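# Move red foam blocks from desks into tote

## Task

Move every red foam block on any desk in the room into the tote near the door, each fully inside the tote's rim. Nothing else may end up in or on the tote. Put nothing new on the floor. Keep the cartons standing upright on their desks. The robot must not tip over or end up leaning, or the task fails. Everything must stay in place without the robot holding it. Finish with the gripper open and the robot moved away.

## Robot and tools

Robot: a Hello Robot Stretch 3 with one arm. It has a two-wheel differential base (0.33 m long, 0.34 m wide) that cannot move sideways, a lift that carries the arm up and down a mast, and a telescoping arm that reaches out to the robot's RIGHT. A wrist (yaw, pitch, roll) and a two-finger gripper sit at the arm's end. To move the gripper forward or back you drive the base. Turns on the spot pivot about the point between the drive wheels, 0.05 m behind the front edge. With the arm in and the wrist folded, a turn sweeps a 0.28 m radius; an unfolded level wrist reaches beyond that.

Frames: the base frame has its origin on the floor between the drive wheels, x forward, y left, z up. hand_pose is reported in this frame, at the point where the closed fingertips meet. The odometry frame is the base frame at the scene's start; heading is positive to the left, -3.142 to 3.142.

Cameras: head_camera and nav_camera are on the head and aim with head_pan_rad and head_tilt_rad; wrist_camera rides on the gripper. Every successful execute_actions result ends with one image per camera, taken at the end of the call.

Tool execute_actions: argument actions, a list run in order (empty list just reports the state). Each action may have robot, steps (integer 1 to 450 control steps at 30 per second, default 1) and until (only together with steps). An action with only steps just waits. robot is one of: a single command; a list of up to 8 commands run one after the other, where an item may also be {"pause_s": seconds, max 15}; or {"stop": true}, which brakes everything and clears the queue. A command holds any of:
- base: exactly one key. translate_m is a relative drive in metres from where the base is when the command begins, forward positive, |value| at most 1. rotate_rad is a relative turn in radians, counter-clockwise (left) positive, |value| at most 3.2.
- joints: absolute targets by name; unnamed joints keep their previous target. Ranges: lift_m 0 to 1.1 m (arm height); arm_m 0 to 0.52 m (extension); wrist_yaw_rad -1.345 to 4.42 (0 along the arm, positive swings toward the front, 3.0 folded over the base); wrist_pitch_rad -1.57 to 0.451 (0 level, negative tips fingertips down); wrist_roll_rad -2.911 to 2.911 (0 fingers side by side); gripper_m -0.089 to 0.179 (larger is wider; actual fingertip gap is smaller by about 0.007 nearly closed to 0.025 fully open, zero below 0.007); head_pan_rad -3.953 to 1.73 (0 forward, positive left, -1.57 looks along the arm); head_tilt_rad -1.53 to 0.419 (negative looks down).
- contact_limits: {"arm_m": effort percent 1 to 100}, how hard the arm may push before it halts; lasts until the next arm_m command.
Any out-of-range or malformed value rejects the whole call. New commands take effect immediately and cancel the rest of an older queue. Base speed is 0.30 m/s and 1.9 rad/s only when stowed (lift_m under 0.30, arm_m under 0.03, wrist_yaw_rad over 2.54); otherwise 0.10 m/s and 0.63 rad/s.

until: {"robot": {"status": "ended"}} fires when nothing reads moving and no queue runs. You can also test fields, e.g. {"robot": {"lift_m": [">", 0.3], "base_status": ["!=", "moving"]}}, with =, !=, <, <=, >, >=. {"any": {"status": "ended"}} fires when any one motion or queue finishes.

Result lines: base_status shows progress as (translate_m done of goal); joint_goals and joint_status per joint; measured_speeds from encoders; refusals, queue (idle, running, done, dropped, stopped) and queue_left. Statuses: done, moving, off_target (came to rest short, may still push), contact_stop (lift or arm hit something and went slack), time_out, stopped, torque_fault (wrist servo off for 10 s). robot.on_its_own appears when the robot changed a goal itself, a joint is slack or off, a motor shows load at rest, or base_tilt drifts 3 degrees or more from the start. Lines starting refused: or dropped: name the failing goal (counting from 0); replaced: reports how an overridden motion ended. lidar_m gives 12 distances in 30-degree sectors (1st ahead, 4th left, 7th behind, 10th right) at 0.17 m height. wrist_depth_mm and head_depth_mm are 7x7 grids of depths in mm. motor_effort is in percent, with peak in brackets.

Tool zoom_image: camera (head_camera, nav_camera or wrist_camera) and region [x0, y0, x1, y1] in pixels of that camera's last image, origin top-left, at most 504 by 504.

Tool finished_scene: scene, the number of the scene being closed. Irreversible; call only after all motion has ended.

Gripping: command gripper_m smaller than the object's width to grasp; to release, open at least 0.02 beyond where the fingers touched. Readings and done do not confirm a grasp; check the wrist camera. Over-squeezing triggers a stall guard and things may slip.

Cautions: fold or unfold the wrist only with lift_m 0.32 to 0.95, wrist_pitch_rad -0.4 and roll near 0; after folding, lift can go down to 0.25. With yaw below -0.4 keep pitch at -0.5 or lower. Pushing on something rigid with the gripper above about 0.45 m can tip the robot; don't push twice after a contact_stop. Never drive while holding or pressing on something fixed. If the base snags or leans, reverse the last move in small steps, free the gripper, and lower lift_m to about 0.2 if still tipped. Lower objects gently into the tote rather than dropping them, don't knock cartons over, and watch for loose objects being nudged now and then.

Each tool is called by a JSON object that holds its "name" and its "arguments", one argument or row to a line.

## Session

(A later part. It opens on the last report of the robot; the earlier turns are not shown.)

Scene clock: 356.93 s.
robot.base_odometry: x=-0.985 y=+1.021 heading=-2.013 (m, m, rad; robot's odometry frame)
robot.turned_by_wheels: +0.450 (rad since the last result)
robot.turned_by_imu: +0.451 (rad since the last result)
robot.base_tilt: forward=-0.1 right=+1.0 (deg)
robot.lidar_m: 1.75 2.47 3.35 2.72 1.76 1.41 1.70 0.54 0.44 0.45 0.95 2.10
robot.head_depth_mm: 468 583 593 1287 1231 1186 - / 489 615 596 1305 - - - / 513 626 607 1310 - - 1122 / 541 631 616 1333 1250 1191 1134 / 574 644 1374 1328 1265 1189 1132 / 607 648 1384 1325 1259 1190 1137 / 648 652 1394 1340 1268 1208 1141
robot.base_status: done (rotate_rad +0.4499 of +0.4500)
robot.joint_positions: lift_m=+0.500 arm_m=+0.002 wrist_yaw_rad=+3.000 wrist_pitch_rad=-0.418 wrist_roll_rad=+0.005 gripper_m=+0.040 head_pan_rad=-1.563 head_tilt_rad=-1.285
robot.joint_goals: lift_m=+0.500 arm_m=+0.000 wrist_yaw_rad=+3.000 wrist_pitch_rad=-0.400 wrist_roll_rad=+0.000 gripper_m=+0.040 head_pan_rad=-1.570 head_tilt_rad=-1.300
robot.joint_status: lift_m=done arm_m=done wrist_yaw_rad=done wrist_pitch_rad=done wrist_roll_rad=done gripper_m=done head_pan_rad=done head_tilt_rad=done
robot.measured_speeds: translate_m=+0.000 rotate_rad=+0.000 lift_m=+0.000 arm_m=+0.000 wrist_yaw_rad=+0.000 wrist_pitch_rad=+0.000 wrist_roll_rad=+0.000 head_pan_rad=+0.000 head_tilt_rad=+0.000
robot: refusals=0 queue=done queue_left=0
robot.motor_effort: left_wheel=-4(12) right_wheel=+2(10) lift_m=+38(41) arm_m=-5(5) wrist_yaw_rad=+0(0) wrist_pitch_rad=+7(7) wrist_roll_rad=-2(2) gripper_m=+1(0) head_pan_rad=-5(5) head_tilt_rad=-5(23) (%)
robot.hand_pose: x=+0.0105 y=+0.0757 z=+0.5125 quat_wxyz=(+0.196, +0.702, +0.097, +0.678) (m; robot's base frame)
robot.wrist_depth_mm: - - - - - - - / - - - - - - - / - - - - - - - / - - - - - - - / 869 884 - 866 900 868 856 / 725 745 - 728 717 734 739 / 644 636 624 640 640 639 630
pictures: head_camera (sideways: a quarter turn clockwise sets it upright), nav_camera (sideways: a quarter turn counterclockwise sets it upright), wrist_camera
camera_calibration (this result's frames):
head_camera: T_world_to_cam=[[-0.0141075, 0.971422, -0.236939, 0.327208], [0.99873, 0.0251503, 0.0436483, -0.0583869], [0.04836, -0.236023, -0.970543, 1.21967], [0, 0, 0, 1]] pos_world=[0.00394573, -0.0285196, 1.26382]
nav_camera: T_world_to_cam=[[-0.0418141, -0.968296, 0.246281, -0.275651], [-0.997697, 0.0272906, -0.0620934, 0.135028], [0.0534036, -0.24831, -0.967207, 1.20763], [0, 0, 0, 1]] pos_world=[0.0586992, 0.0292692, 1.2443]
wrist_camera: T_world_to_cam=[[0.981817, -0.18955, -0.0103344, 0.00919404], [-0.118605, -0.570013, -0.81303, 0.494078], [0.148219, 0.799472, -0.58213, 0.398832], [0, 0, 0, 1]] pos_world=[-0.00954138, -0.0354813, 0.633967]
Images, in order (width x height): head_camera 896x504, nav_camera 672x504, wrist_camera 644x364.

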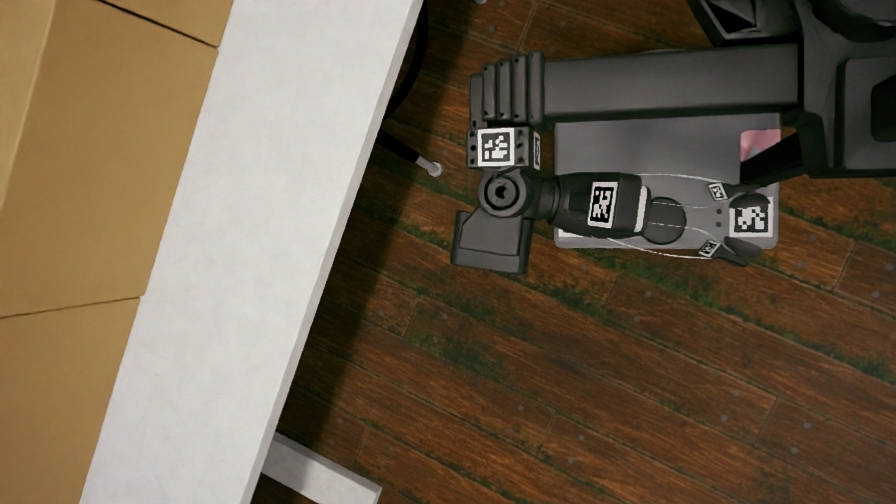

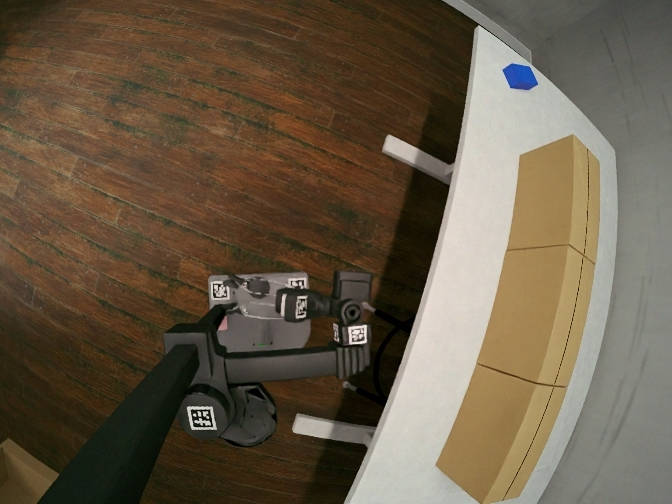

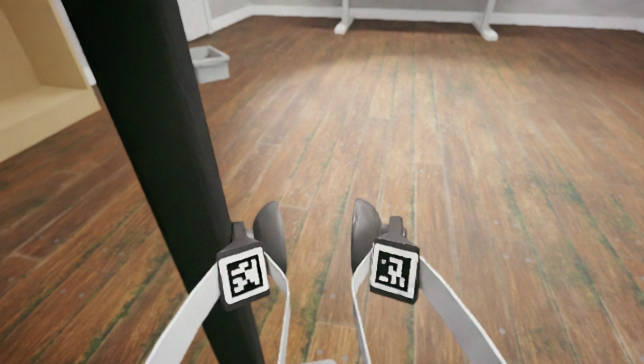

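{"name": "execute_actions", "arguments": {
  "actions": [
    {"robot":[{"base":{"translate_m":0.15}},{"joints":{"lift_m":0.9}},{"joints":{"lift_m":1.1,"wrist_yaw_rad":0.0,"gripper_m":0.13}},{"joints":{"wrist_pitch_rad":-0.9},"base":{"translate_m":-0.15}},{"base":{"rotate_rad":-0.45},"joints":{"head_tilt_rad":-0.8}},{"joints":{"arm_m":0.35}}],"steps":450,"until":{"robot":{"status":"ended"}}},
    {"steps":450,"until":{"robot":{"status":"ended"}}}
  ]
}}

Scene clock: 387.23 s.
robot.base_odometry: x=-0.985 y=+1.021 heading=-2.463 (m, m, rad; robot's odometry frame)
robot.turned_by_wheels: -0.450 (rad since the last result)
robot.turned_by_imu: -0.448 (rad since the last result)
robot.base_tilt: forward=-0.1 right=+1.0 (deg)
robot.lidar_m: 2.10 1.75 2.46 3.28 2.50 1.71 1.40 1.62 0.53 0.44 1.11 0.95
robot.head_depth_mm: 942 1075 942 583 653 599 1130 / 936 1079 948 578 655 604 1135 / - 1069 878 576 647 603 1143 / 935 1095 954 580 645 594 1149 / 934 1066 966 578 651 597 1155 / 932 1066 970 579 653 599 1157 / 930 1062 974 574 647 602 1157
robot.base_status: done (rotate_rad -0.4499 of -0.4500)
robot.joint_positions: lift_m=+1.100 arm_m=+0.350 wrist_yaw_rad=+0.000 wrist_pitch_rad=-0.907 wrist_roll_rad=+0.005 gripper_m=+0.130 head_pan_rad=-1.563 head_tilt_rad=-0.804
robot.joint_goals: lift_m=+1.100 arm_m=+0.350 wrist_yaw_rad=+0.000 wrist_pitch_rad=-0.900 wrist_roll_rad=+0.000 gripper_m=+0.130 head_pan_rad=-1.570 head_tilt_rad=-0.800
robot.joint_status: lift_m=done arm_m=done wrist_yaw_rad=done wrist_pitch_rad=done wrist_roll_rad=done gripper_m=done head_pan_rad=done head_tilt_rad=done
robot.measured_speeds: translate_m=+0.000 rotate_rad=+0.000 lift_m=+0.000 arm_m=+0.000 wrist_yaw_rad=+0.000 wrist_pitch_rad=+0.000 wrist_roll_rad=+0.000 head_pan_rad=+0.000 head_tilt_rad=+0.000
robot: refusals=0 queue=done queue_left=0
robot.motor_effort: left_wheel=+4(11) right_wheel=-3(8) lift_m=+38(38) arm_m=+4(5) wrist_yaw_rad=-1(3) wrist_pitch_rad=+3(8) wrist_roll_rad=-2(2) gripper_m=+1(80) head_pan_rad=-4(5) head_tilt_rad=+1(18) (%)
robot.hand_pose: x=-0.0216 y=-0.6334 z=+1.0217 quat_wxyz=(+0.634, +0.309, -0.637, -0.311) (m; robot's base frame)
robot.wrist_depth_mm: 537 555 567 578 590 607 617 / 597 608 598 596 603 611 704 / 542 545 547 549 559 559 560 / 497 502 509 504 514 511 518 / 467 472 466 457 477 479 476 / 437 - 437 441 443 435 446 / 411 404 410 416 414 276 417
pictures: head_camera (sideways: a quarter turn clockwise sets it upright), nav_camera (sideways: a quarter turn counterclockwise sets it upright), wrist_camera
camera_calibration (this result's frames):
head_camera: T_world_to_cam=[[-0.0124847, 0.751428, -0.659697, 0.877868], [0.998597, 0.0433244, 0.0304503, -0.0412275], [0.0514622, -0.658391, -0.750915, 0.934265], [0, 0, 0, 1]] pos_world=[0.00405016, -0.0427565, 1.28194]
nav_camera: T_world_to_cam=[[-0.0434658, -0.74438, 0.666341, -0.822803], [-0.997457, -0.00537503, -0.0710692, 0.146754], [0.0564841, -0.667735, -0.742253, 0.915286], [0, 0, 0, 1]] pos_world=[0.0589183, -0.000520223, 1.23807]
wrist_camera: T_world_to_cam=[[-0.998756, 0.0478138, 0.0141207, -0.00582346], [0.0365753, 0.895183, -0.444195, 1.05464], [-0.0338792, -0.443126, -0.895819, 0.796451], [0, 0, 0, 1]] pos_world=[-0.017407, -0.590894, 1.18203]
Images, in order (width x height): head_camera 896x504, nav_camera 672x504, wrist_camera 644x364.

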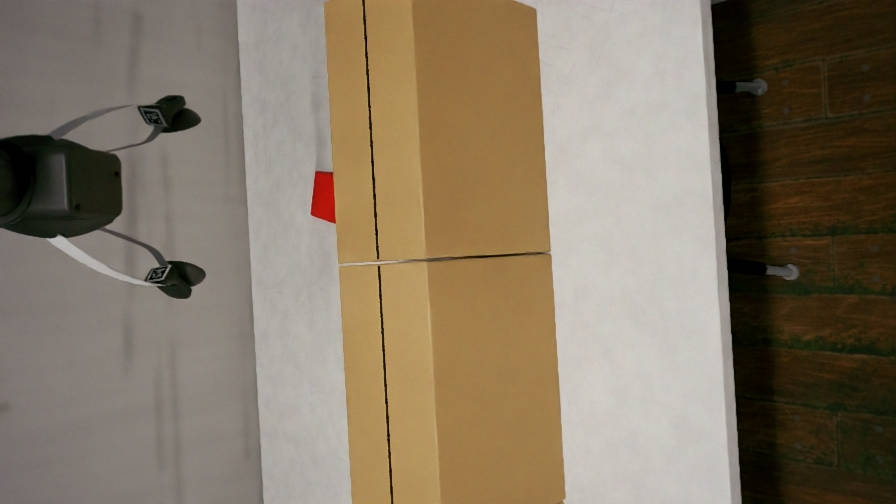

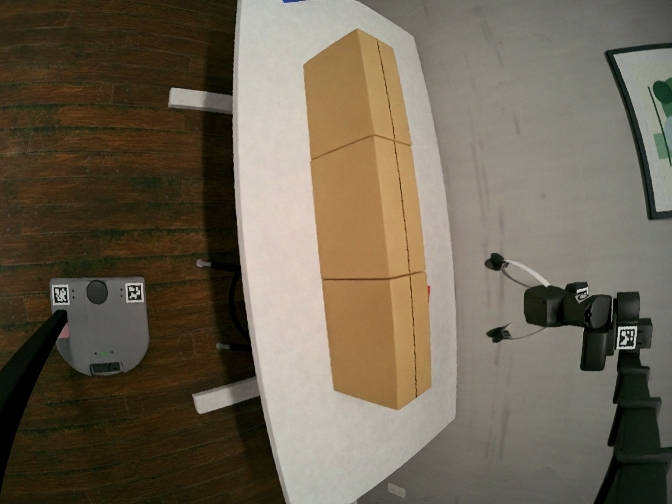

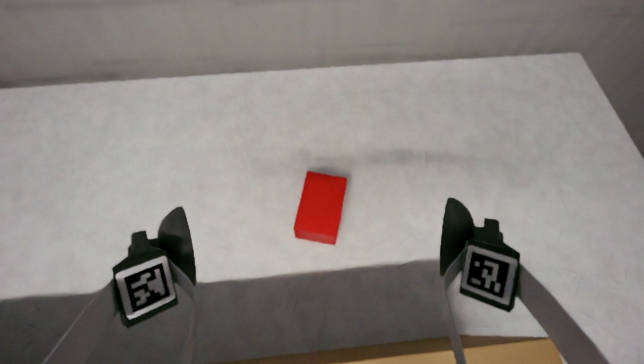

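{"name": "execute_actions", "arguments": {
  "actions": [
    {"robot":[{"joints":{"arm_m":0.48}},{"joints":{"lift_m":0.87}}],"steps":450,"until":{"robot":{"status":"ended"}}}
  ]
}}

Scene clock: 405.37 s.
robot.base_odometry: x=-0.985 y=+1.021 heading=-2.463 (m, m, rad; robot's odometry frame)
robot.turned_by_wheels: +0.000 (rad since the last result)
robot.turned_by_imu: +0.001 (rad since the last result)
robot.base_tilt: forward=-0.3 right=+0.9 (deg)
robot.lidar_m: 2.10 1.75 2.46 3.30 2.49 1.71 1.40 1.62 0.53 0.44 1.11 0.95
robot.head_depth_mm: 940 1053 - 584 645 600 1131 / 918 - 786 581 655 600 1138 / 920 - 626 575 649 604 1137 / 932 1065 928 579 646 595 1144 / 934 1067 956 580 647 596 1153 / 928 1058 969 577 652 600 1150 / 929 1059 979 574 647 603 1153
robot.base_status: done (rotate_rad -0.4499 of -0.4500)
robot.joint_positions: lift_m=+0.870 arm_m=+0.480 wrist_yaw_rad=+0.000 wrist_pitch_rad=-0.907 wrist_roll_rad=+0.005 gripper_m=+0.130 head_pan_rad=-1.563 head_tilt_rad=-0.804
robot.joint_goals: lift_m=+0.870 arm_m=+0.480 wrist_yaw_rad=+0.000 wrist_pitch_rad=-0.900 wrist_roll_rad=+0.000 gripper_m=+0.130 head_pan_rad=-1.570 head_tilt_rad=-0.800
robot.joint_status: lift_m=done arm_m=done wrist_yaw_rad=done wrist_pitch_rad=done wrist_roll_rad=done gripper_m=done head_pan_rad=done head_tilt_rad=done
robot.measured_speeds: translate_m=+0.000 rotate_rad=+0.000 lift_m=+0.000 arm_m=+0.000 wrist_yaw_rad=+0.000 wrist_pitch_rad=+0.000 wrist_roll_rad=+0.000 head_pan_rad=+0.000 head_tilt_rad=+0.000
robot: refusals=0 queue=done queue_left=0
robot.motor_effort: left_wheel=+3(4) right_wheel=-3(4) lift_m=+25(38) arm_m=+4(2) wrist_yaw_rad=+0(1) wrist_pitch_rad=+3(4) wrist_roll_rad=-2(2) gripper_m=+1(1) head_pan_rad=-4(5) head_tilt_rad=+2(1) (%)
robot.hand_pose: x=-0.0216 y=-0.7634 z=+0.7923 quat_wxyz=(+0.634, +0.309, -0.637, -0.311) (m; robot's base frame)
robot.wrist_depth_mm: 321 324 324 328 329 331 336 / 292 293 295 295 298 300 302 / 267 269 270 272 275 276 276 / 248 247 250 252 253 254 254 / 230 234 232 187 231 240 237 / 215 - 217 174 217 217 219 / 204 201 203 164 202 206 206
pictures: head_camera (sideways: a quarter turn clockwise sets it upright), nav_camera (sideways: a quarter turn counterclockwise sets it upright), wrist_camera
camera_calibration (this result's frames):
head_camera: T_world_to_cam=[[-0.0124846, 0.751411, -0.659716, 0.877893], [0.998597, 0.0433253, 0.0304494, -0.0412262], [0.0514624, -0.65841, -0.750898, 0.934243], [0, 0, 0, 1]] pos_world=[0.00405017, -0.042757, 1.28194]
nav_camera: T_world_to_cam=[[-0.0434658, -0.744362, 0.66636, -0.822828], [-0.997457, -0.00537699, -0.0710693, 0.146754], [0.0564843, -0.667754, -0.742236, 0.915264], [0, 0, 0, 1]] pos_world=[0.0589183, -0.000521867, 1.23807]
wrist_camera: T_world_to_cam=[[-0.998756, 0.0478292, 0.0141269, 0.00363583], [0.0365907, 0.895241, -0.444078, 1.06901], [-0.0338868, -0.443008, -0.895877, 0.533424], [0, 0, 0, 1]] pos_world=[-0.0174087, -0.720888, 0.952557]
Images, in order (width x height): head_camera 896x504, nav_camera 672x504, wrist_camera 644x364.

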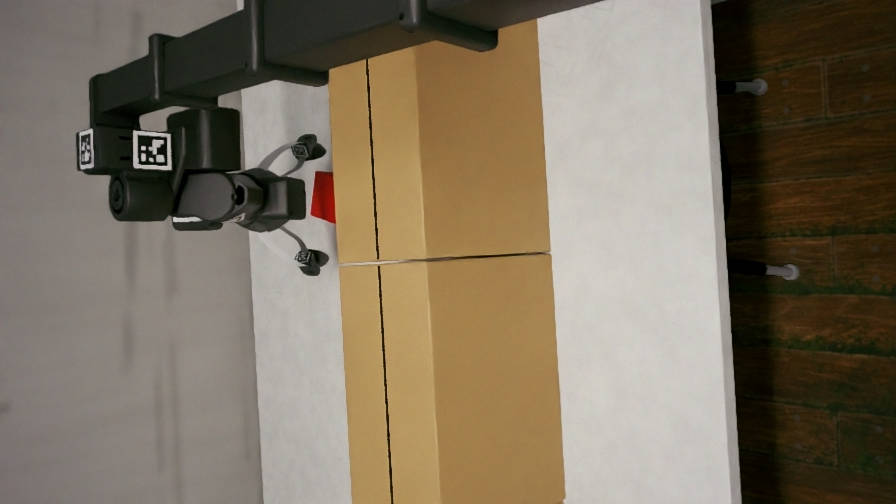

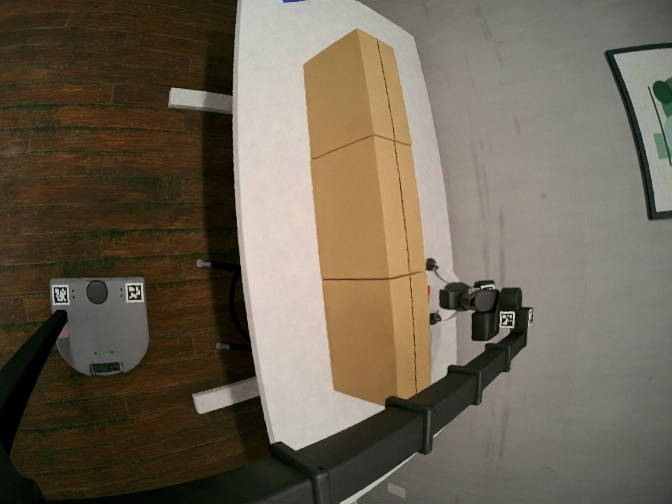

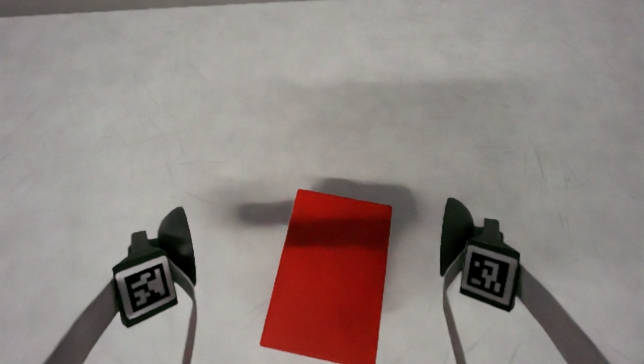

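{"name": "execute_actions", "arguments": {
  "actions": [
    {"robot":{"joints":{"lift_m":0.83}},"steps":450,"until":{"robot":{"status":"ended"}}}
  ]
}}

Scene clock: 411.30 s.
robot.base_odometry: x=-0.985 y=+1.021 heading=-2.463 (m, m, rad; robot's odometry frame)
robot.turned_by_wheels: +0.000 (rad since the last result)
robot.turned_by_imu: +0.001 (rad since the last result)
robot.base_tilt: forward=-0.3 right=+1.0 (deg)
robot.lidar_m: 2.10 1.75 2.47 3.29 2.50 1.71 1.40 1.62 0.53 0.44 1.11 0.95
robot.head_depth_mm: 941 1048 - - 639 907 1134 / 933 - 788 578 654 601 1141 / 940 - 611 577 652 605 1138 / 935 1066 952 577 647 593 1142 / 935 1066 954 580 649 599 1146 / 928 1059 973 579 650 600 1150 / 926 1061 972 573 647 602 1160
robot.base_status: done (rotate_rad -0.4499 of -0.4500)
robot.joint_positions: lift_m=+0.830 arm_m=+0.480 wrist_yaw_rad=+0.000 wrist_pitch_rad=-0.907 wrist_roll_rad=+0.005 gripper_m=+0.130 head_pan_rad=-1.563 head_tilt_rad=-0.804
robot.joint_goals: lift_m=+0.830 arm_m=+0.480 wrist_yaw_rad=+0.000 wrist_pitch_rad=-0.900 wrist_roll_rad=+0.000 gripper_m=+0.130 head_pan_rad=-1.570 head_tilt_rad=-0.800
robot.joint_status: lift_m=done arm_m=done wrist_yaw_rad=done wrist_pitch_rad=done wrist_roll_rad=done gripper_m=done head_pan_rad=done head_tilt_rad=done
robot.measured_speeds: translate_m=+0.000 rotate_rad=+0.000 lift_m=+0.000 arm_m=+0.000 wrist_yaw_rad=+0.000 wrist_pitch_rad=+0.000 wrist_roll_rad=+0.000 head_pan_rad=+0.000 head_tilt_rad=+0.000
robot: refusals=0 queue=done queue_left=0
robot.motor_effort: left_wheel=+3(3) right_wheel=-3(3) lift_m=+25(26) arm_m=+4(4) wrist_yaw_rad=+0(0) wrist_pitch_rad=+3(3) wrist_roll_rad=-2(2) gripper_m=+0(0) head_pan_rad=-4(5) head_tilt_rad=+1(1) (%)
robot.hand_pose: x=-0.0216 y=-0.7634 z=+0.7522 quat_wxyz=(+0.634, +0.309, -0.637, -0.311) (m; robot's base frame)
robot.wrist_depth_mm: 264 266 267 269 270 271 276 / 241 241 244 244 245 248 248 / 220 221 224 224 226 226 228 / 203 205 206 157 206 210 211 / 190 192 190 145 151 196 195 / 177 - 176 136 176 179 182 / - 166 165 128 167 170 170
pictures: head_camera (sideways: a quarter turn clockwise sets it upright), nav_camera (sideways: a quarter turn counterclockwise sets it upright), wrist_camera
camera_calibration (this result's frames):
head_camera: T_world_to_cam=[[-0.0124845, 0.751411, -0.659716, 0.877893], [0.998597, 0.043325, 0.0304494, -0.0412262], [0.0514622, -0.65841, -0.750898, 0.934243], [0, 0, 0, 1]] pos_world=[0.00405016, -0.042757, 1.28194]
nav_camera: T_world_to_cam=[[-0.043466, -0.744362, 0.66636, -0.822828], [-0.997457, -0.00537676, -0.0710693, 0.146754], [0.0564841, -0.667754, -0.742236, 0.915263], [0, 0, 0, 1]] pos_world=[0.0589183, -0.000521891, 1.23807]
wrist_camera: T_world_to_cam=[[-0.998756, 0.047829, 0.0141269, 0.00420092], [0.0365906, 0.895241, -0.444078, 1.05125], [-0.0338868, -0.443008, -0.895877, 0.497581], [0, 0, 0, 1]] pos_world=[-0.0174086, -0.720889, 0.912547]
Images, in order (width x height): head_camera 896x504, nav_camera 672x504, wrist_camera 644x364.

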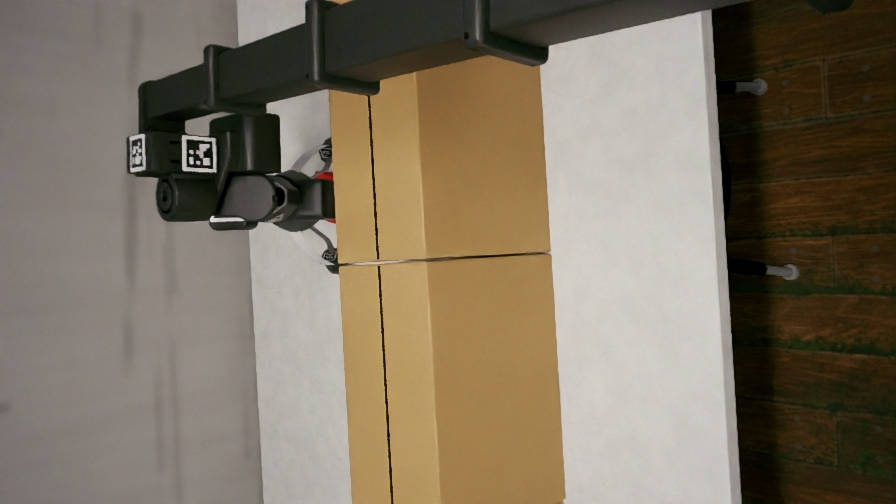

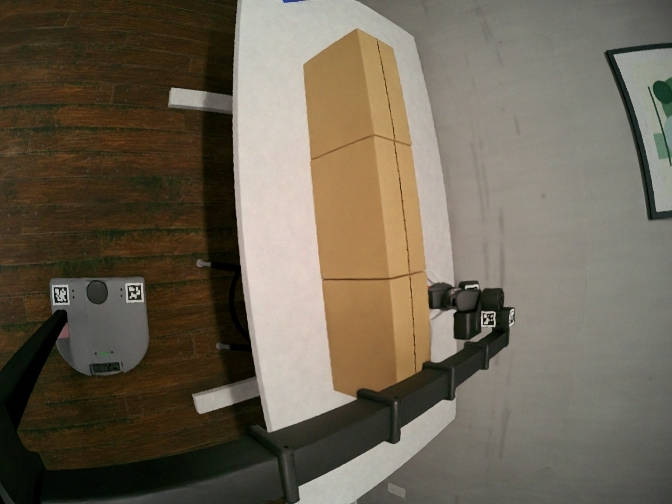

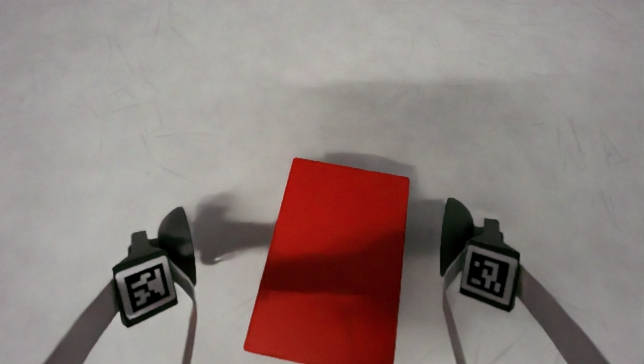

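{"name": "execute_actions", "arguments": {
  "actions": [
    {"robot":[{"joints":{"lift_m":0.815}},{"joints":{"gripper_m":0.03}},{"pause_s":0.5},{"joints":{"lift_m":0.87}}],"steps":450,"until":{"robot":{"status":"ended"}}}
  ]
}}

Scene clock: 419.27 s.
robot.base_odometry: x=-0.985 y=+1.021 heading=-2.463 (m, m, rad; robot's odometry frame)
robot.turned_by_wheels: +0.000 (rad since the last result)
robot.turned_by_imu: +0.006 (rad since the last result)
robot.base_tilt: forward=-0.1 right=+1.0 (deg)
robot.lidar_m: 2.10 1.75 2.46 3.28 2.50 1.71 1.40 1.61 0.54 0.44 1.11 0.96
robot.head_depth_mm: 936 1054 - 579 645 601 1137 / 917 - 948 576 651 603 1135 / 916 - 630 576 646 593 1142 / 929 1069 930 580 647 595 1142 / 933 1064 968 583 649 597 1147 / 931 1063 971 577 649 599 1150 / 930 1063 977 575 649 601 1159
robot.base_status: done (rotate_rad -0.4499 of -0.4500)
robot.joint_positions: lift_m=+0.870 arm_m=+0.480 wrist_yaw_rad=+0.001 wrist_pitch_rad=-0.909 wrist_roll_rad=+0.002 gripper_m=+0.038 head_pan_rad=-1.563 head_tilt_rad=-0.803
robot.joint_goals: lift_m=+0.870 arm_m=+0.480 wrist_yaw_rad=+0.000 wrist_pitch_rad=-0.900 wrist_roll_rad=+0.000 gripper_m=+0.037 head_pan_rad=-1.570 head_tilt_rad=-0.800
robot.joint_status: lift_m=done arm_m=done wrist_yaw_rad=done wrist_pitch_rad=done wrist_roll_rad=done gripper_m=done head_pan_rad=done head_tilt_rad=done
robot.measured_speeds: translate_m=+0.000 rotate_rad=+0.000 lift_m=+0.000 arm_m=+0.000 wrist_yaw_rad=+0.000 wrist_pitch_rad=+0.000 wrist_roll_rad=+0.000 head_pan_rad=+0.000 head_tilt_rad=+0.000
robot: refusals=0 queue=done queue_left=0
robot.on_its_own: gripper_m is held at +0.037, not at your +0.030, by its stall guard, which is not easing now
robot.motor_effort: left_wheel=+1(16) right_wheel=-1(16) lift_m=+38(42) arm_m=+2(4) wrist_yaw_rad=-1(15) wrist_pitch_rad=+4(4) wrist_roll_rad=-1(2) gripper_m=-15(100) head_pan_rad=-4(4) head_tilt_rad=+1(2) (%)
robot.hand_pose: x=-0.0214 y=-0.7632 z=+0.7915 quat_wxyz=(+0.635, +0.310, -0.636, -0.311) (m; robot's base frame)
robot.wrist_depth_mm: 318 321 324 324 328 331 333 / 290 292 292 294 297 299 301 / 265 268 270 273 272 276 276 / 246 248 249 143 249 253 256 / 229 230 140 133 134 235 236 / 214 215 127 123 213 219 220 / 201 201 122 116 204 205 206
pictures: head_camera (sideways: a quarter turn clockwise sets it upright), nav_camera (sideways: a quarter turn counterclockwise sets it upright), wrist_camera
camera_calibration (this result's frames):
head_camera: T_world_to_cam=[[-0.0124818, 0.750768, -0.660448, 0.878847], [0.998597, 0.0433574, 0.0304143, -0.0411806], [0.0514694, -0.659142, -0.750255, 0.933408], [0, 0, 0, 1]] pos_world=[0.00405042, -0.0427764, 1.28198]
nav_camera: T_world_to_cam=[[-0.0434687, -0.743713, 0.667085, -0.823773], [-0.997456, -0.00544876, -0.0710711, 0.146757], [0.0564913, -0.668477, -0.741584, 0.914416], [0, 0, 0, 1]] pos_world=[0.0589188, -0.000583945, 1.23807]
wrist_camera: T_world_to_cam=[[-0.998883, 0.0445236, 0.015828, -0.0000715261], [0.0329149, 0.895923, -0.442988, 1.06808], [-0.0339041, -0.441972, -0.896388, 0.534051], [0, 0, 0, 1]] pos_world=[-0.0171206, -0.720877, 0.951864]
Images, in order (width x height): head_camera 896x504, nav_camera 672x504, wrist_camera 644x364.

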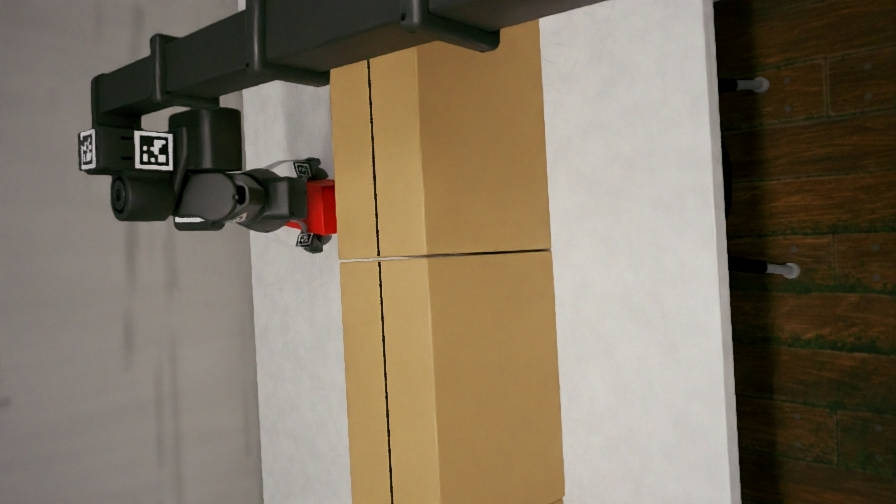

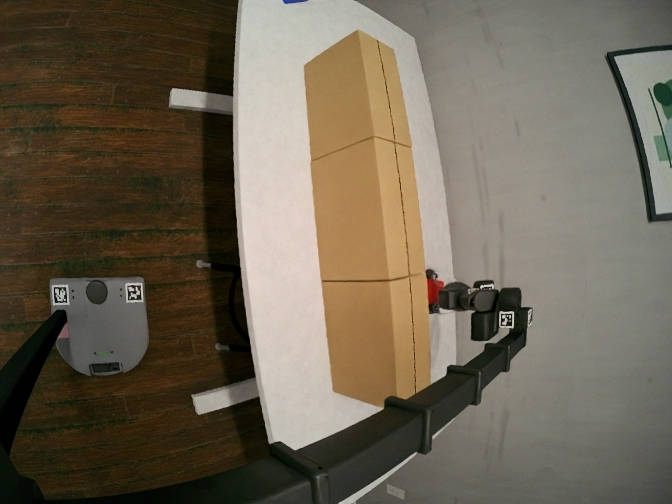

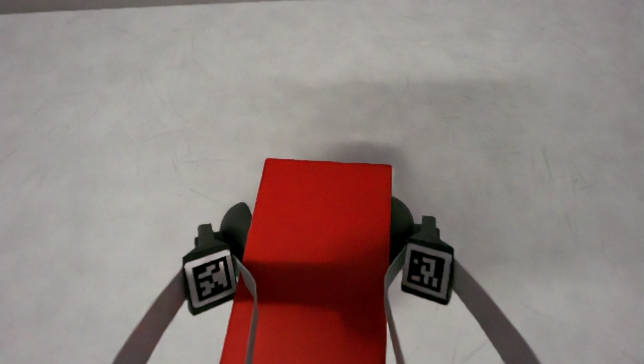

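{"name": "execute_actions", "arguments": {
  "actions": [
    {"robot":[{"joints":{"lift_m":1.1}},{"joints":{"arm_m":0.0,"head_tilt_rad":-1.0}},{"base":{"rotate_rad":0.45}},{"base":{"translate_m":0.3}},{"base":{"rotate_rad":1.821}},{"base":{"translate_m":1.0},"joints":{"lift_m":0.6}},{"base":{"translate_m":0.484}},{"base":{"rotate_rad":1.762}}],"steps":450,"until":{"robot":{"status":"ended"}}},
    {"steps":450,"until":{"robot":{"status":"ended"}}},
    {"steps":450,"until":{"robot":{"status":"ended"}}},
    {"robot":[{"joints":{"arm_m":0.35}},{"joints":{"lift_m":0.45}}],"steps":450,"until":{"robot":{"status":"ended"}}}
  ]
}}

Scene clock: 484.07 s.
robot.base_odometry: x=+0.344 y=+0.467 heading=+1.570 (m, m, rad; robot's odometry frame)
robot.turned_by_wheels: +4.033 (rad since the last result)
robot.turned_by_imu: +4.067 (rad since the last result)
robot.base_tilt: forward=+0.0 right=+0.9 (deg)
robot.lidar_m: 1.20 2.33 1.82 2.34 2.72 2.30 2.36 1.93 1.98 1.18 1.06 0.77
robot.head_depth_mm: 1802 1987 1704 1503 1335 1204 1110 / 1563 1878 1725 1530 1346 - - / 1420 1675 1754 - 1330 1214 - / 1276 1509 1698 1520 1344 1214 1126 / 1176 1359 1613 1530 1336 1230 1111 / 1088 1263 1484 1536 1359 1226 1110 / 1026 1159 1344 1490 1373 1236 1122
robot.base_status: done (rotate_rad +1.7619 of +1.7620)
robot.joint_positions: lift_m=+0.450 arm_m=+0.350 wrist_yaw_rad=+0.000 wrist_pitch_rad=-0.910 wrist_roll_rad=+0.002 gripper_m=+0.038 head_pan_rad=-1.563 head_tilt_rad=-0.988
robot.joint_goals: lift_m=+0.450 arm_m=+0.350 wrist_yaw_rad=+0.000 wrist_pitch_rad=-0.900 wrist_roll_rad=+0.000 gripper_m=+0.037 head_pan_rad=-1.570 head_tilt_rad=-1.000
robot.joint_status: lift_m=done arm_m=done wrist_yaw_rad=done wrist_pitch_rad=done wrist_roll_rad=done gripper_m=done head_pan_rad=done head_tilt_rad=done
robot.measured_speeds: translate_m=+0.000 rotate_rad=+0.000 lift_m=+0.000 arm_m=+0.000 wrist_yaw_rad=+0.000 wrist_pitch_rad=+0.000 wrist_roll_rad=+0.000 head_pan_rad=+0.000 head_tilt_rad=+0.000
robot: refusals=0 queue=done queue_left=0
robot.on_its_own: gripper_m is held at +0.037, not at your +0.030, by its stall guard, which is not easing now
robot.motor_effort: left_wheel=-4(11) right_wheel=+3(8) lift_m=+25(40) arm_m=+3(4) wrist_yaw_rad=+0(1) wrist_pitch_rad=+4(4) wrist_roll_rad=-1(1) gripper_m=-15(15) head_pan_rad=-4(5) head_tilt_rad=-3(14) (%)
robot.hand_pose: x=-0.0216 y=-0.6329 z=+0.3719 quat_wxyz=(+0.635, +0.310, -0.636, -0.311) (m; robot's base frame)
robot.wrist_depth_mm: 529 617 742 760 775 790 785 / 585 664 685 693 702 695 699 / 610 632 638 641 641 652 633 / 575 572 477 143 587 593 590 / 536 543 140 133 134 551 551 / 502 504 127 124 502 509 514 / 471 469 122 116 474 485 480
pictures: head_camera (sideways: a quarter turn clockwise sets it upright), nav_camera (sideways: a quarter turn counterclockwise sets it upright), wrist_camera
camera_calibration (this result's frames):
head_camera: T_world_to_cam=[[-0.0132829, 0.85965, -0.510711, 0.683769], [0.998642, 0.0371342, 0.0365326, -0.0491381], [0.0503701, -0.509532, -0.858976, 1.07476], [0, 0, 0, 1]] pos_world=[0.00401792, -0.038351, 1.2742]
nav_camera: T_world_to_cam=[[-0.0426577, -0.853946, 0.51861, -0.630337], [-0.997552, 0.00761978, -0.0695058, 0.144703], [0.0554025, -0.520306, -0.852181, 1.05822], [0, 0, 0, 1]] pos_world=[0.058832, 0.0112194, 1.23875]
wrist_camera: T_world_to_cam=[[-0.998831, 0.0456587, 0.0158819, 0.00130761], [0.033939, 0.896268, -0.442212, 0.765467], [-0.0344253, -0.441156, -0.89677, 0.216164], [0, 0, 0, 1]] pos_world=[-0.0172316, -0.590761, 0.532327]
Images, in order (width x height): head_camera 896x504, nav_camera 672x504, wrist_camera 644x364.

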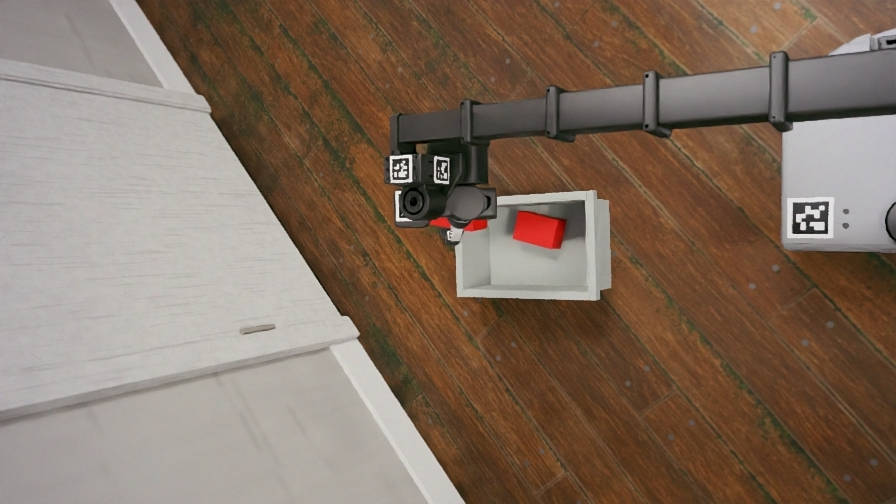

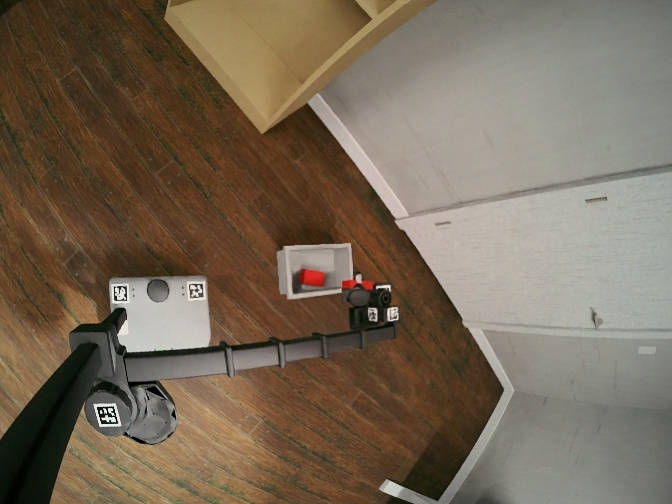

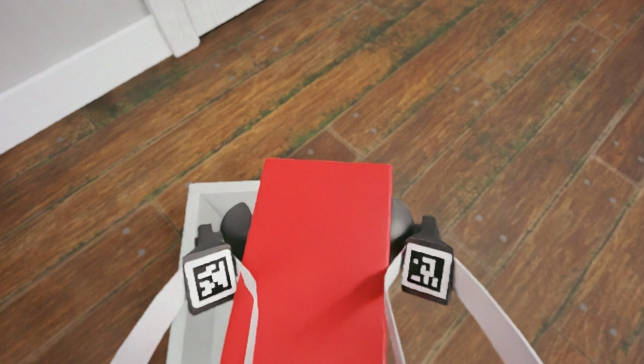

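{"name": "execute_actions", "arguments": {
  "actions": [
    {"robot":[{"base":{"translate_m":0.10},"joints":{"arm_m":0.365}},{"joints":{"lift_m":0.33}}],"steps":450,"until":{"robot":{"status":"ended"}}}
  ]
}}

Scene clock: 508.37 s.
robot.base_odometry: x=+0.344 y=+0.567 heading=+1.570 (m, m, rad; robot's odometry frame)
robot.turned_by_wheels: +0.000 (rad since the last result)
robot.turned_by_imu: +0.001 (rad since the last result)
robot.base_tilt: forward=-0.1 right=+1.0 (deg)
robot.lidar_m: 1.12 2.18 1.76 2.32 2.78 2.38 2.46 2.01 1.80 1.12 1.00 0.69
robot.head_depth_mm: 1658 1957 1708 1496 1336 1211 1116 / 1459 1798 1737 1519 1335 1208 - / 1320 1565 1746 1582 1309 1214 - / 1186 1405 1651 1542 1347 1217 1119 / 1104 1274 1535 1539 1364 1226 1114 / 1025 1189 1382 1517 1363 1225 1113 / 955 1084 1250 1480 1362 1233 1125
robot.base_status: done (translate_m +0.1000 of +0.1000)
robot.joint_positions: lift_m=+0.330 arm_m=+0.365 wrist_yaw_rad=+0.000 wrist_pitch_rad=-0.910 wrist_roll_rad=+0.002 gripper_m=+0.038 head_pan_rad=-1.563 head_tilt_rad=-0.988
robot.joint_goals: lift_m=+0.330 arm_m=+0.365 wrist_yaw_rad=+0.000 wrist_pitch_rad=-0.900 wrist_roll_rad=+0.000 gripper_m=+0.037 head_pan_rad=-1.570 head_tilt_rad=-1.000
robot.joint_status: lift_m=done arm_m=done wrist_yaw_rad=done wrist_pitch_rad=done wrist_roll_rad=done gripper_m=done head_pan_rad=done head_tilt_rad=done
robot.measured_speeds: translate_m=+0.000 rotate_rad=+0.000 lift_m=+0.000 arm_m=+0.000 wrist_yaw_rad=+0.000 wrist_pitch_rad=+0.000 wrist_roll_rad=+0.000 head_pan_rad=+0.000 head_tilt_rad=+0.000
robot: refusals=0 queue=done queue_left=0
robot.on_its_own: gripper_m is held at +0.037, not at your +0.030, by its stall guard, which is not easing now
robot.motor_effort: left_wheel=-5(5) right_wheel=+3(8) lift_m=+25(24) arm_m=+3(2) wrist_yaw_rad=+0(0) wrist_pitch_rad=+4(4) wrist_roll_rad=-1(1) gripper_m=-15(15) head_pan_rad=-5(5) head_tilt_rad=-4(4) (%)
robot.hand_pose: x=-0.0216 y=-0.6479 z=+0.2519 quat_wxyz=(+0.635, +0.310, -0.636, -0.311) (m; robot's base frame)
robot.wrist_depth_mm: 458 543 585 589 589 596 603 / 505 532 530 530 537 544 538 / 480 481 490 487 491 494 497 / 449 449 436 143 345 454 461 / 413 418 140 132 134 422 429 / 385 389 127 123 283 391 394 / 364 364 121 116 327 367 372
pictures: head_camera (sideways: a quarter turn clockwise sets it upright), nav_camera (sideways: a quarter turn counterclockwise sets it upright), wrist_camera
camera_calibration (this result's frames):
head_camera: T_world_to_cam=[[-0.0132829, 0.85965, -0.510711, 0.683769], [0.998642, 0.0371342, 0.0365326, -0.0491381], [0.0503701, -0.509532, -0.858976, 1.07476], [0, 0, 0, 1]] pos_world=[0.00401792, -0.038351, 1.2742]
nav_camera: T_world_to_cam=[[-0.0426577, -0.853946, 0.51861, -0.630336], [-0.997552, 0.00761979, -0.0695058, 0.144703], [0.0554025, -0.520306, -0.852181, 1.05822], [0, 0, 0, 1]] pos_world=[0.058832, 0.0112194, 1.23875]
wrist_camera: T_world_to_cam=[[-0.998831, 0.0456584, 0.0158832, 0.00389753], [0.033939, 0.89628, -0.442187, 0.725841], [-0.0344253, -0.441131, -0.896782, 0.101955], [0, 0, 0, 1]] pos_world=[-0.0172316, -0.60576, 0.412327]
Images, in order (width x height): head_camera 896x504, nav_camera 672x504, wrist_camera 644x364.

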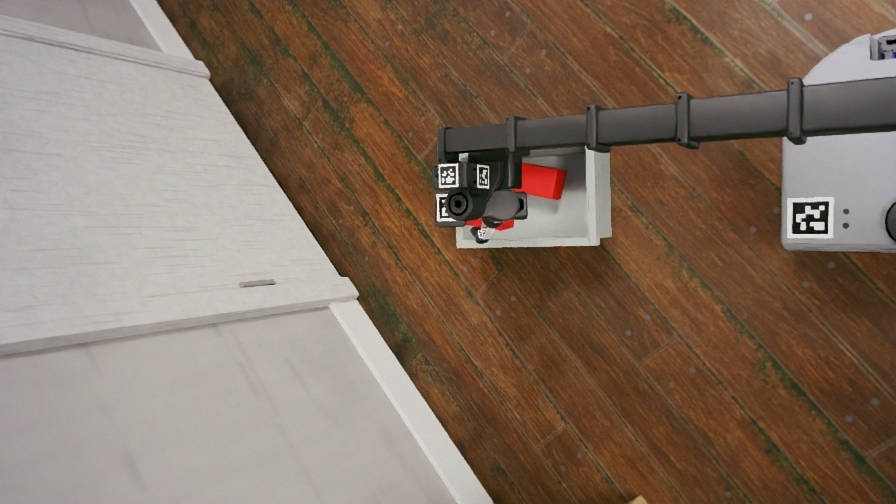

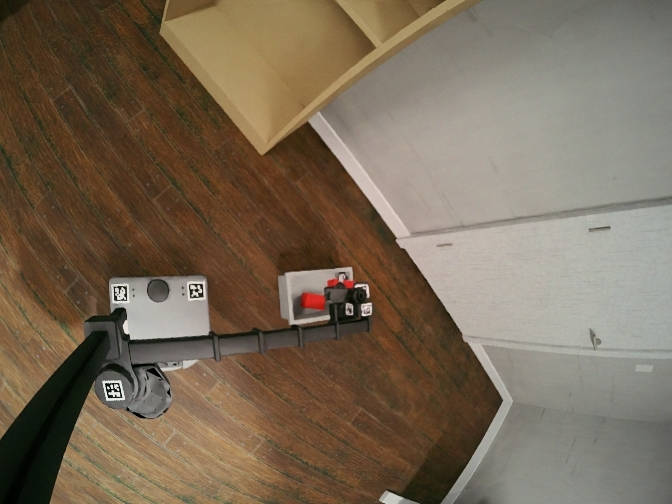

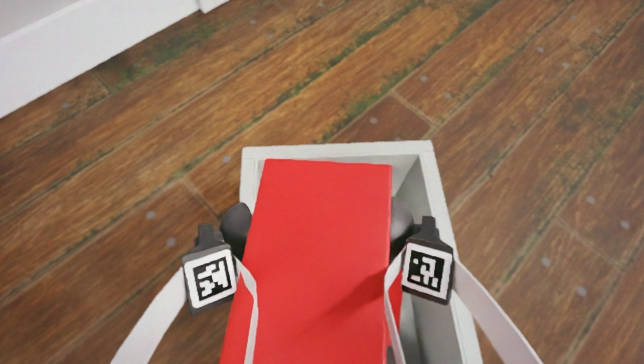

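{"name": "execute_actions", "arguments": {
  "actions": [
    {"robot":[{"base":{"translate_m":-0.025},"joints":{"arm_m":0.375}},{"joints":{"lift_m":0.25}}],"steps":450,"until":{"robot":{"status":"ended"}}}
  ]
}}

Scene clock: 520.73 s.
robot.base_odometry: x=+0.344 y=+0.542 heading=+1.570 (m, m, rad; robot's odometry frame)
robot.turned_by_wheels: +0.000 (rad since the last result)
robot.turned_by_imu: +0.001 (rad since the last result)
robot.base_tilt: forward=-0.1 right=+0.9 (deg)
robot.lidar_m: 1.14 2.21 1.77 2.32 2.77 2.36 2.43 1.99 1.90 0.59 1.01 0.71
robot.head_depth_mm: 1690 1927 1717 1505 1338 1202 1111 / 1480 1823 1721 1517 1343 1213 - / 1344 1605 1726 1560 1311 1214 - / 1215 1426 1673 1513 1321 1214 1120 / 1110 1293 1556 1539 1349 1217 1107 / 1050 1199 1410 1506 1361 1228 1115 / 976 1100 1274 1465 1373 1233 1118
robot.base_status: done (translate_m -0.0250 of -0.0250)
robot.joint_positions: lift_m=+0.250 arm_m=+0.375 wrist_yaw_rad=+0.000 wrist_pitch_rad=-0.910 wrist_roll_rad=+0.002 gripper_m=+0.038 head_pan_rad=-1.563 head_tilt_rad=-0.988
robot.joint_goals: lift_m=+0.250 arm_m=+0.375 wrist_yaw_rad=+0.000 wrist_pitch_rad=-0.900 wrist_roll_rad=+0.000 gripper_m=+0.037 head_pan_rad=-1.570 head_tilt_rad=-1.000
robot.joint_status: lift_m=done arm_m=done wrist_yaw_rad=done wrist_pitch_rad=done wrist_roll_rad=done gripper_m=done head_pan_rad=done head_tilt_rad=done
robot.measured_speeds: translate_m=+0.000 rotate_rad=+0.000 lift_m=+0.000 arm_m=+0.000 wrist_yaw_rad=+0.000 wrist_pitch_rad=+0.000 wrist_roll_rad=+0.000 head_pan_rad=+0.000 head_tilt_rad=+0.000
robot: refusals=0 queue=done queue_left=0
robot.on_its_own: gripper_m is held at +0.037, not at your +0.030, by its stall guard, which is not easing now
robot.motor_effort: left_wheel=-4(11) right_wheel=+2(5) lift_m=+25(26) arm_m=+3(5) wrist_yaw_rad=+0(0) wrist_pitch_rad=+4(4) wrist_roll_rad=-1(1) gripper_m=-15(15) head_pan_rad=-4(4) head_tilt_rad=-4(4) (%)
robot.hand_pose: x=-0.0216 y=-0.6579 z=+0.1719 quat_wxyz=(+0.635, +0.310, -0.636, -0.311) (m; robot's base frame)
robot.wrist_depth_mm: 451 465 461 468 472 476 481 / 417 423 427 429 433 433 439 / 385 390 256 269 273 394 403 / 358 358 267 143 244 366 367 / 330 334 139 133 134 340 342 / 311 310 127 123 219 317 322 / 292 288 122 116 248 240 298
pictures: head_camera (sideways: a quarter turn clockwise sets it upright), nav_camera (sideways: a quarter turn counterclockwise sets it upright), wrist_camera
camera_calibration (this result's frames):
head_camera: T_world_to_cam=[[-0.0132829, 0.85965, -0.510711, 0.683769], [0.998642, 0.0371342, 0.0365326, -0.0491381], [0.0503701, -0.509532, -0.858976, 1.07476], [0, 0, 0, 1]] pos_world=[0.00401792, -0.038351, 1.2742]
nav_camera: T_world_to_cam=[[-0.0426577, -0.853946, 0.51861, -0.630336], [-0.997552, 0.00761979, -0.0695058, 0.144703], [0.0554025, -0.520306, -0.852181, 1.05822], [0, 0, 0, 1]] pos_world=[0.058832, 0.0112194, 1.23875]
wrist_camera: T_world_to_cam=[[-0.998831, 0.0456582, 0.0158838, 0.00562448], [0.0339391, 0.896286, -0.442175, 0.699427], [-0.0344254, -0.441119, -0.896788, 0.0258082], [0, 0, 0, 1]] pos_world=[-0.0172316, -0.61576, 0.332325]
Images, in order (width x height): head_camera 896x504, nav_camera 672x504, wrist_camera 644x364.

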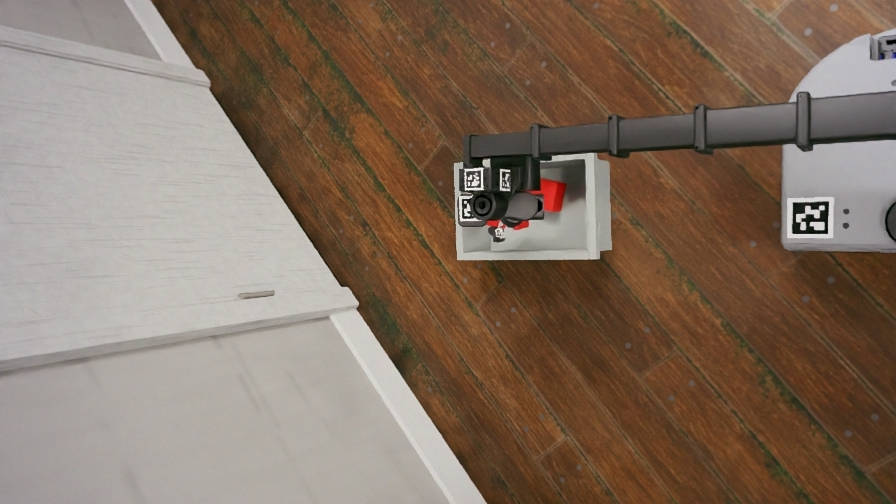

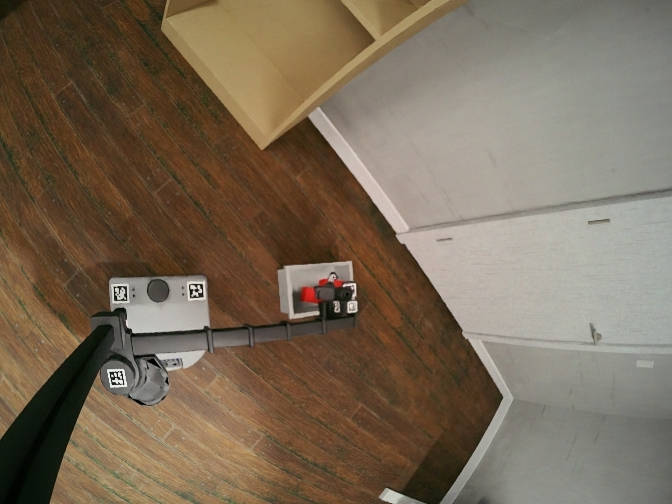

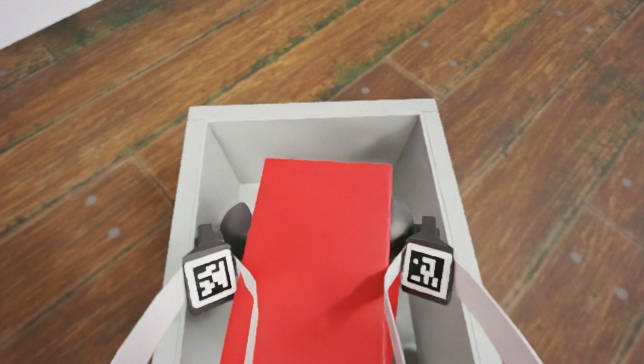

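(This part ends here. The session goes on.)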